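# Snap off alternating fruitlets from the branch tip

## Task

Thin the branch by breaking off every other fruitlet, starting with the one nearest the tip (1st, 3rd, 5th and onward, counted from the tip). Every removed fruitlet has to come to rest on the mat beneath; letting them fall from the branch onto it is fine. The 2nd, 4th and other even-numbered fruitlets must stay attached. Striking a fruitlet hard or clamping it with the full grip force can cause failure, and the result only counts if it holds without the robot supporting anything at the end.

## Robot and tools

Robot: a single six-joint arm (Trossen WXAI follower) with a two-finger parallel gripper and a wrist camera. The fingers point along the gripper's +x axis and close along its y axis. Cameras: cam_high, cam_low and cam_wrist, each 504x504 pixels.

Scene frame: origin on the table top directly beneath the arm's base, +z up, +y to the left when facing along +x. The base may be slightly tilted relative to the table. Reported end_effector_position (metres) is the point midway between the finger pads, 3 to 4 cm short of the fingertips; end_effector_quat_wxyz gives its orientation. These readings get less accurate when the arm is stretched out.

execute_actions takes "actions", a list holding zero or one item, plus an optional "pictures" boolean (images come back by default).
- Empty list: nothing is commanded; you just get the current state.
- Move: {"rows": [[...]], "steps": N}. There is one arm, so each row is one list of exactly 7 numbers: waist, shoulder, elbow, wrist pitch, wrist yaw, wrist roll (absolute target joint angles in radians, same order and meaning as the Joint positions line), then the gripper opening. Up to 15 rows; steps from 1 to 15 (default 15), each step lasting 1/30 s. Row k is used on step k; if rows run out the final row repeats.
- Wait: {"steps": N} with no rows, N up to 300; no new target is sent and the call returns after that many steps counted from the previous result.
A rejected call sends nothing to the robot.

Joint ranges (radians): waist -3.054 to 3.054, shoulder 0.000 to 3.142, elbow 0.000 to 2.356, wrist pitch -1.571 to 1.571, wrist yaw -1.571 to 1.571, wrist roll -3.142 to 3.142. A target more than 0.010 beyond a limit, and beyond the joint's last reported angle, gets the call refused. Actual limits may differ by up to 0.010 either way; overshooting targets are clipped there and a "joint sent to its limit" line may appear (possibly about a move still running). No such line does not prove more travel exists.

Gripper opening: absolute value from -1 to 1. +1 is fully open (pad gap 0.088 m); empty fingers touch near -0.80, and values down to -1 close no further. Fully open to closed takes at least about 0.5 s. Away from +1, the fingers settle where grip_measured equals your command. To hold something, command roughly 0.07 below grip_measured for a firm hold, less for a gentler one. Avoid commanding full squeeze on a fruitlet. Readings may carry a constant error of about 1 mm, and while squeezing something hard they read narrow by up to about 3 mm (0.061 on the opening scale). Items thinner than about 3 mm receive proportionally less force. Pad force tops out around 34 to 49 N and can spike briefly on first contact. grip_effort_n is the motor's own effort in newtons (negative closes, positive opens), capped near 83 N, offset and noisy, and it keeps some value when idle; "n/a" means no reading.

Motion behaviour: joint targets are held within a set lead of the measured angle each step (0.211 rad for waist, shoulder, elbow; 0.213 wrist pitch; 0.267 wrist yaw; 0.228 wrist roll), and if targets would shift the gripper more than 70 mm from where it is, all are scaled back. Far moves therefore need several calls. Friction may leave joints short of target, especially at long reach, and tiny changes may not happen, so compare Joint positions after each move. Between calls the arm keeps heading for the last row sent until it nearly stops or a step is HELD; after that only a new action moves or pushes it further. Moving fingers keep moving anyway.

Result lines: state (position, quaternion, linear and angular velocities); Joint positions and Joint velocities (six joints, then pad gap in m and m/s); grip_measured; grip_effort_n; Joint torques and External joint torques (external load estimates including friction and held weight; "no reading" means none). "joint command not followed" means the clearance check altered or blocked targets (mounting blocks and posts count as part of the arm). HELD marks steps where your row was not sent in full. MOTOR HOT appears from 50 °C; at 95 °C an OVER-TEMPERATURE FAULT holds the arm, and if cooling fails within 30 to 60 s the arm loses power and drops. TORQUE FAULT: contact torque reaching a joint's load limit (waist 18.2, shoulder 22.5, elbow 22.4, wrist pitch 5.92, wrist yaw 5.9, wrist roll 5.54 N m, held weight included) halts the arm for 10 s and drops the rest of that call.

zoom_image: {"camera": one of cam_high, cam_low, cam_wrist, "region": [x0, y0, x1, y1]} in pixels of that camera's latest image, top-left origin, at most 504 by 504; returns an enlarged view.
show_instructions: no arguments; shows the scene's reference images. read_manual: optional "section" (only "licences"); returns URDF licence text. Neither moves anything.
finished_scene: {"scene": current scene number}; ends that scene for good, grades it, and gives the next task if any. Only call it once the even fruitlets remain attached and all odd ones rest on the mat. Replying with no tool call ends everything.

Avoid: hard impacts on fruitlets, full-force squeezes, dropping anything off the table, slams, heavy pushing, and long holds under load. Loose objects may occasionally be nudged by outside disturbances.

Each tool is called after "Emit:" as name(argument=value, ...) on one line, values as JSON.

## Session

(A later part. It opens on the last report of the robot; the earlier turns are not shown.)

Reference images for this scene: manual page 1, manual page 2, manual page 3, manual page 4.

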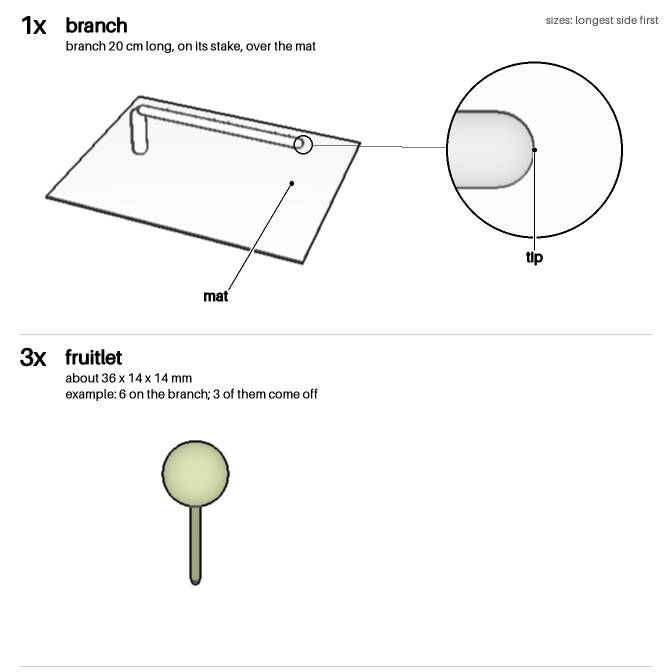

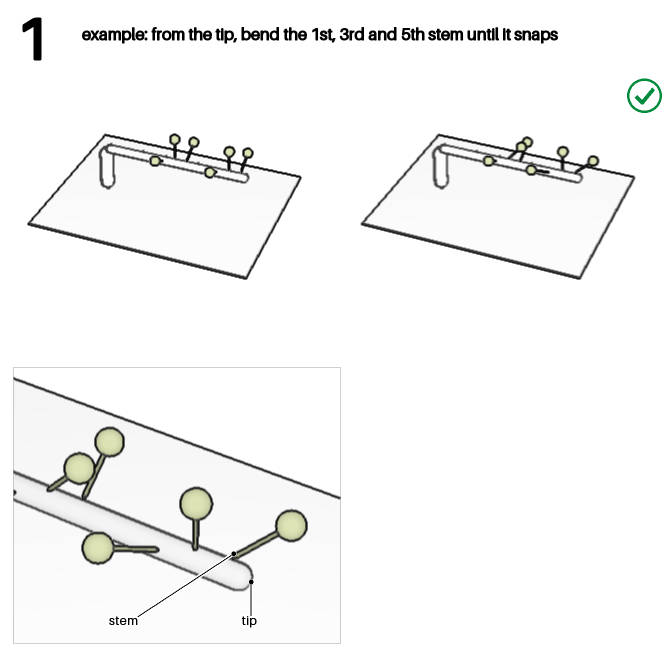

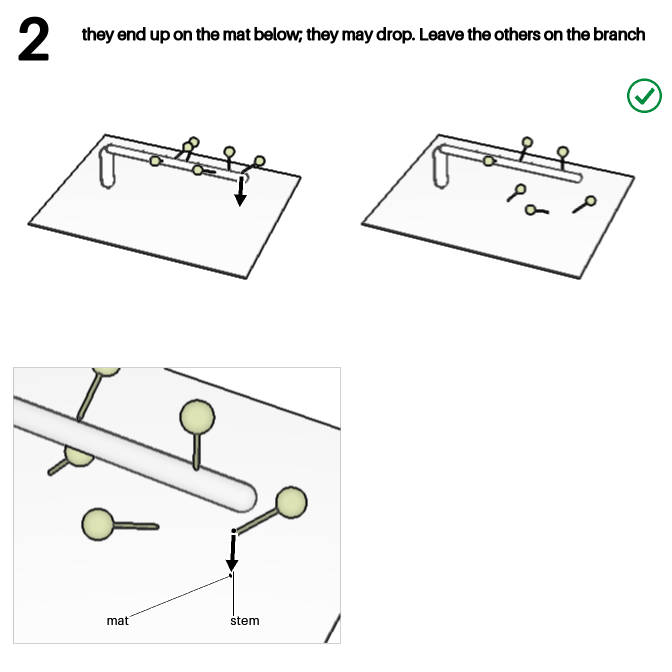

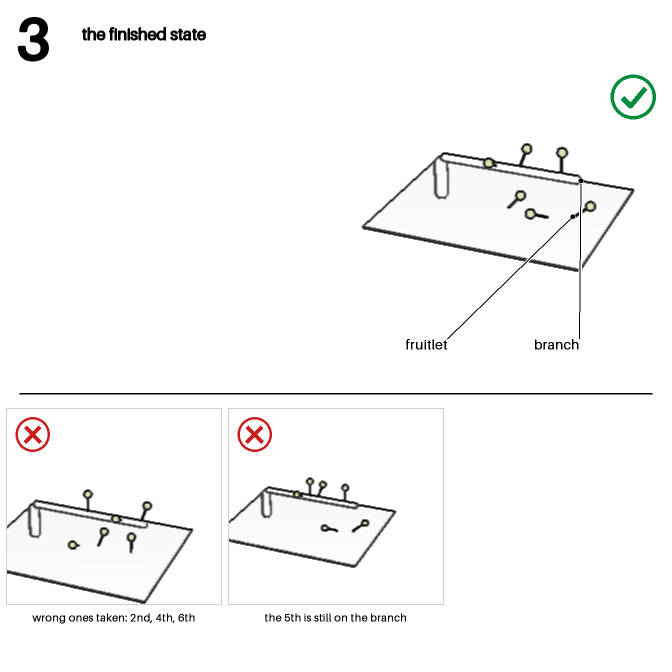

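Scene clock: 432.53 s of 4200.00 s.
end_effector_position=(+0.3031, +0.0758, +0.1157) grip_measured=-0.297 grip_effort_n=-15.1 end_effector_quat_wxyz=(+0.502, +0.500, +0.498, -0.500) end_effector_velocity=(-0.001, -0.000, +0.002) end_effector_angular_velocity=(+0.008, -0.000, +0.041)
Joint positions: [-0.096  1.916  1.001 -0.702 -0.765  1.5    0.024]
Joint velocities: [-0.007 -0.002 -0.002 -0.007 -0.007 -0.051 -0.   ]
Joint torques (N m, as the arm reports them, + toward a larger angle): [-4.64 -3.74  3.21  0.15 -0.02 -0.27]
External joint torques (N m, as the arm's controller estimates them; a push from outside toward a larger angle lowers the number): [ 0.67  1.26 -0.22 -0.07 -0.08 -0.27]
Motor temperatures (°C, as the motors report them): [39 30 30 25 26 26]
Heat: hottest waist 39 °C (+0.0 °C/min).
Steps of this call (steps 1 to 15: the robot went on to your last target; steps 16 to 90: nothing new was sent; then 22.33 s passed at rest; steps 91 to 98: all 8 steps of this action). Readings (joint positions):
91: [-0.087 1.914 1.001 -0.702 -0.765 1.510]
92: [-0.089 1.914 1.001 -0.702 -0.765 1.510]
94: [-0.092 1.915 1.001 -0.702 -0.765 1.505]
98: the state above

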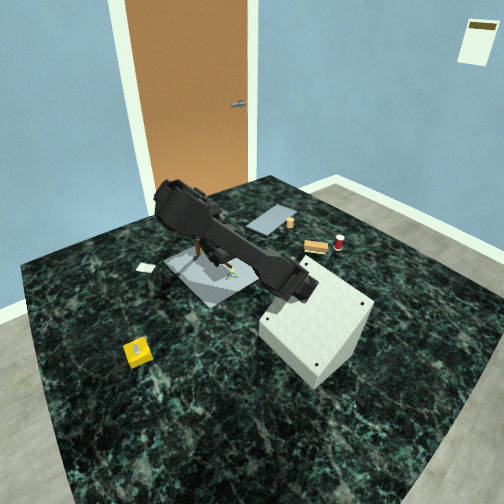

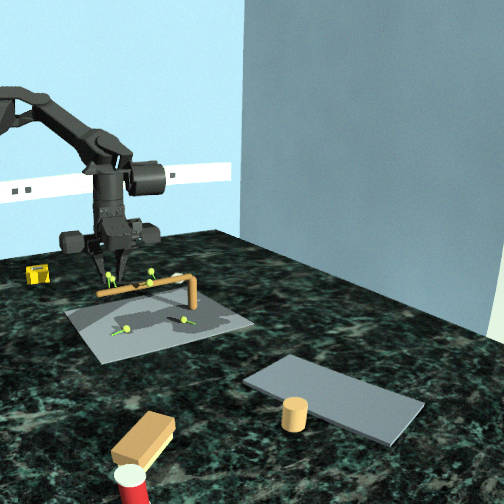

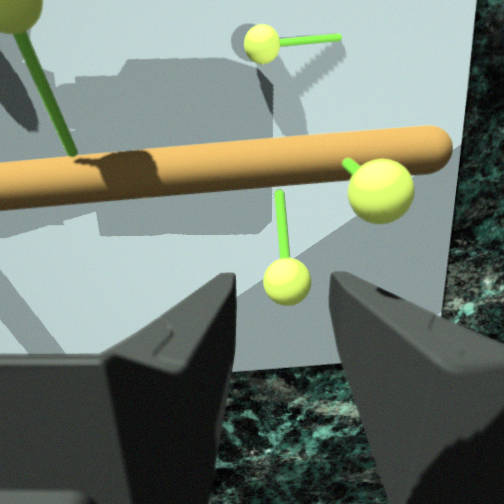

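Emit:
execute_actions(actions=[{"rows":[[-0.0994,1.9313,1.0132,-0.7034,-0.767,1.4925,-0.3],[-0.0998,1.9356,1.0185,-0.7047,-0.767,1.492,-0.3],[-0.1002,1.9399,1.0237,-0.7061,-0.767,1.4915,-0.3],[-0.1006,1.9442,1.0289,-0.7075,-0.767,1.491,-0.3],[-0.101,1.9485,1.0342,-0.7088,-0.767,1.4905,-0.3],[-0.1014,1.9528,1.0394,-0.7102,-0.767,1.49,-0.3],[-0.1018,1.9571,1.0446,-0.7116,-0.767,1.4895,-0.3],[-0.1022,1.9614,1.0499,-0.7129,-0.767,1.489,-0.3],[-0.1026,1.9657,1.0551,-0.7143,-0.767,1.4885,-0.3],[-0.103,1.97,1.0603,-0.7157,-0.767,1.488,-0.3],[-0.1034,1.9743,1.0656,-0.717,-0.767,1.4875,-0.3],[-0.1038,1.9786,1.0708,-0.7184,-0.767,1.487,-0.3],[-0.1042,1.9829,1.076,-0.7198,-0.767,1.4865,-0.3],[-0.1046,1.9872,1.0813,-0.7211,-0.767,1.486,-0.3],[-0.105,1.9915,1.0865,-0.7225,-0.767,1.4855,-0.3]],"steps":15}], pictures=false)

Emit:
execute_actions(actions=[{"rows":[[-0.1054,1.9958,1.0917,-0.7239,-0.767,1.485,-0.3],[-0.1058,2.0001,1.097,-0.7252,-0.767,1.4845,-0.3],[-0.1062,2.0044,1.1022,-0.7266,-0.767,1.484,-0.3],[-0.1066,2.0087,1.1074,-0.728,-0.767,1.4835,-0.3],[-0.107,2.013,1.1127,-0.7293,-0.767,1.483,-0.3],[-0.1074,2.0173,1.1179,-0.7307,-0.767,1.4825,-0.3],[-0.1078,2.0216,1.1231,-0.7321,-0.767,1.482,-0.3],[-0.1082,2.0259,1.1284,-0.7334,-0.767,1.4815,-0.3],[-0.1086,2.0302,1.1336,-0.7348,-0.767,1.481,-0.3],[-0.109,2.0345,1.1388,-0.7362,-0.767,1.4805,-0.3],[-0.1094,2.0388,1.1441,-0.7375,-0.767,1.48,-0.3],[-0.1098,2.0431,1.1493,-0.7389,-0.767,1.4795,-0.3],[-0.1102,2.0474,1.1545,-0.7403,-0.767,1.479,-0.3],[-0.1106,2.0517,1.1598,-0.7416,-0.767,1.4785,-0.3],[-0.111,2.056,1.165,-0.743,-0.767,1.478,-0.3]],"steps":15}])

Scene clock: 452.23 s of 4200.00 s.
end_effector_position=(+0.3181, +0.0723, +0.1156) grip_measured=-0.297 grip_effort_n=-15.1 end_effector_quat_wxyz=(+0.503, +0.500, +0.498, -0.499) end_effector_velocity=(+0.028, -0.007, -0.001) end_effector_angular_velocity=(+0.024, +0.016, -0.048)
Joint positions: [-0.102  1.969  1.066 -0.717 -0.765  1.493  0.024]
Joint velocities: [-0.017  0.125  0.149 -0.066 -0.022  0.007 -0.   ]
Joint torques (N m, as the arm reports them, + toward a larger angle): [-4.99 -3.99  4.36 -0.04 -0.02 -0.26]
External joint torques (N m, as the arm's controller estimates them; a push from outside toward a larger angle lowers the number): [ 0.67  1.24  0.99 -0.24 -0.08 -0.26]
Motor temperatures (°C, as the motors report them): [39 30 30 25 26 26]
Heat: hottest waist 39 °C (+0.0 °C/min).
Steps of this call (steps 1 to 15: the robot went on to your last target; steps 16 to 90: nothing new was sent; then 16.20 s passed at rest; steps 91 to 105: all 15 steps of this action). Readings (joint positions):
91: [-0.097 1.917 1.001 -0.702 -0.765 1.498]
92: [-0.097 1.919 1.002 -0.702 -0.765 1.498]
94: [-0.097 1.925 1.009 -0.702 -0.765 1.498]
98: [-0.099 1.940 1.030 -0.707 -0.765 1.497]
105: the state above

Scene clock: 452.73 s of 4200.00 s.
end_effector_position=(+0.3351, +0.0672, +0.1147) grip_measured=-0.297 grip_effort_n=-15.1 end_effector_quat_wxyz=(+0.502, +0.500, +0.498, -0.500) end_effector_velocity=(+0.037, -0.009, +0.004) end_effector_angular_velocity=(-0.008, -0.013, +0.011)
Joint positions: [-0.108  2.034  1.144 -0.737 -0.765  1.486  0.024]
Joint velocities: [-0.017  0.115  0.168 -0.051  0.007 -0.022 -0.   ]
Joint torques (N m, as the arm reports them, + toward a larger angle): [-5.13 -4.19  4.35 -0.07 -0.02 -0.27]
External joint torques (N m, as the arm's controller estimates them; a push from outside toward a larger angle lowers the number): [ 0.84  1.39  0.9  -0.28 -0.08 -0.27]
Motor temperatures (°C, as the motors report them): [39 30 30 25 26 26]
Heat: hottest waist 39 °C (+0.0 °C/min).
Steps of this call (steps 1 to 15: all 15 steps of this action). Readings (joint positions):
1: [-0.102 1.974 1.071 -0.718 -0.765 1.493]
2: [-0.102 1.978 1.076 -0.720 -0.765 1.492]
4: [-0.103 1.987 1.086 -0.723 -0.765 1.491]
8: [-0.105 2.003 1.107 -0.729 -0.765 1.489]
15: the state above

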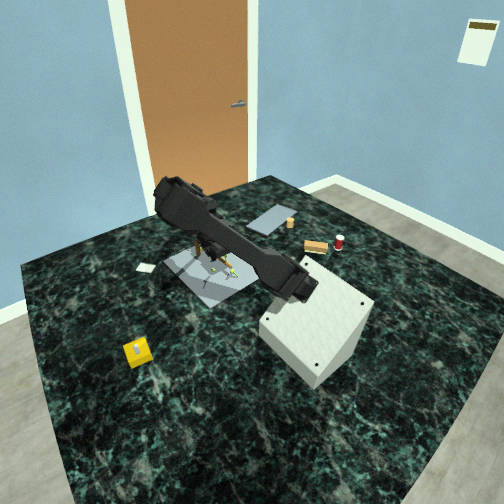

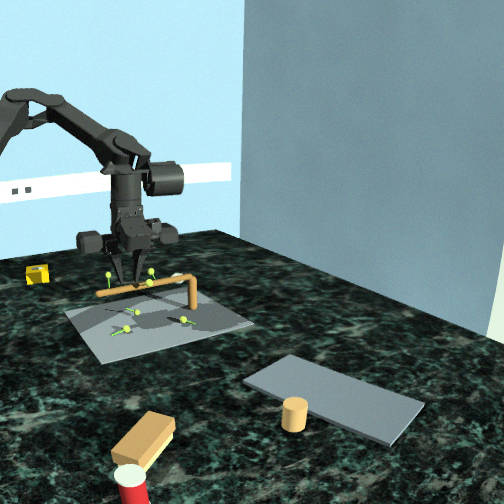

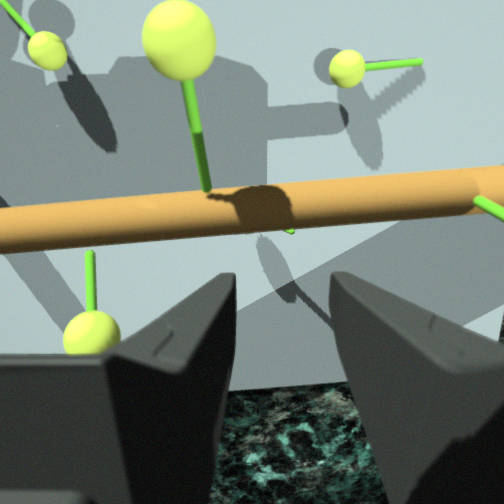

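Emit:
execute_actions(actions=[{"rows":[[-0.125,2.03,1.15,-0.78,-0.765,1.46,-0.3],[-0.145,2.02,1.165,-0.83,-0.762,1.435,-0.3],[-0.165,2.008,1.18,-0.88,-0.76,1.41,-0.3],[-0.185,1.995,1.197,-0.93,-0.757,1.385,-0.3],[-0.205,1.982,1.215,-0.98,-0.754,1.36,-0.3],[-0.225,1.968,1.235,-1.03,-0.75,1.33,-0.3]],"steps":15}])

Scene clock: 460.37 s of 4200.00 s.
end_effector_position=(+0.3237, +0.0679, +0.1693) grip_measured=-0.297 grip_effort_n=-15.1 end_effector_quat_wxyz=(+0.487, +0.505, +0.496, -0.511) end_effector_velocity=(-0.014, +0.003, +0.002) end_effector_angular_velocity=(+0.007, +0.054, -0.002)
Joint positions: [-0.225  1.973  1.231 -1.023 -0.753  1.339  0.024]
Joint velocities: [-0.002 -0.007 -0.002 -0.081  0.007 -0.051 -0.   ]
Joint torques (N m, as the arm reports them, + toward a larger angle): [-4.83 -5.62  4.58 -0.03  0.11 -0.27]
External joint torques (N m, as the arm's controller estimates them; a push from outside toward a larger angle lowers the number): [ 0.99 -0.31  0.56 -0.23  0.08 -0.27]
Motor temperatures (°C, as the motors report them): [40 30 30 25 26 26]
Heat: hottest waist 40 °C (+1.0 °C/min).
Steps of this call (steps 1 to 30: the robot went on to your last target; steps 31 to 90: nothing new was sent; then 4.13 s passed at rest; steps 91 to 105: all 15 steps of this action). Readings (joint positions):
91: [-0.110 2.045 1.158 -0.748 -0.765 1.479]
92: [-0.115 2.043 1.159 -0.769 -0.765 1.469]
94: [-0.136 2.035 1.166 -0.839 -0.764 1.437]
98: [-0.205 1.998 1.205 -0.973 -0.755 1.366]
105: the state above

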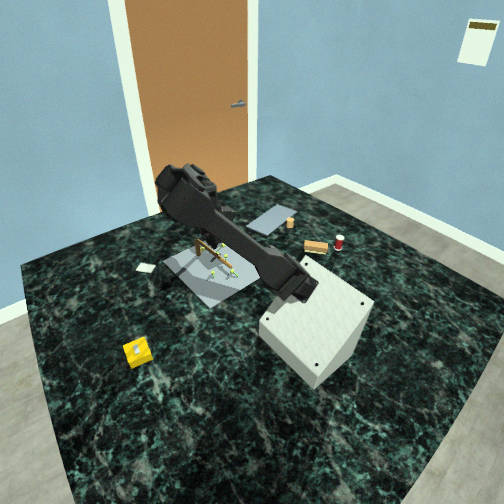

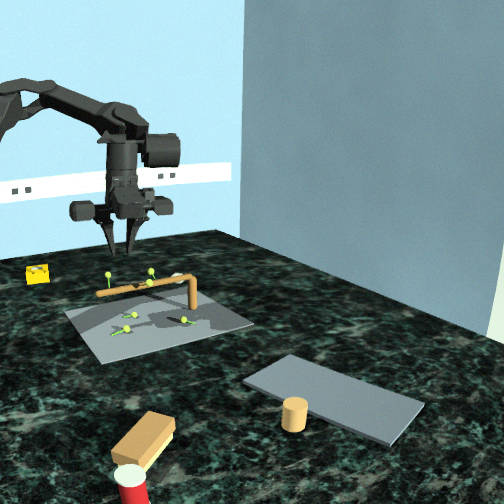

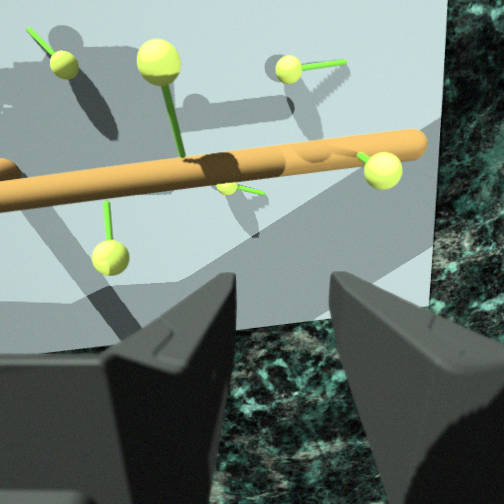

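Three on the mat; B, D and F remain on the branch.

Emit:
finished_scene(scene=2)

The scene is finished: the task was done.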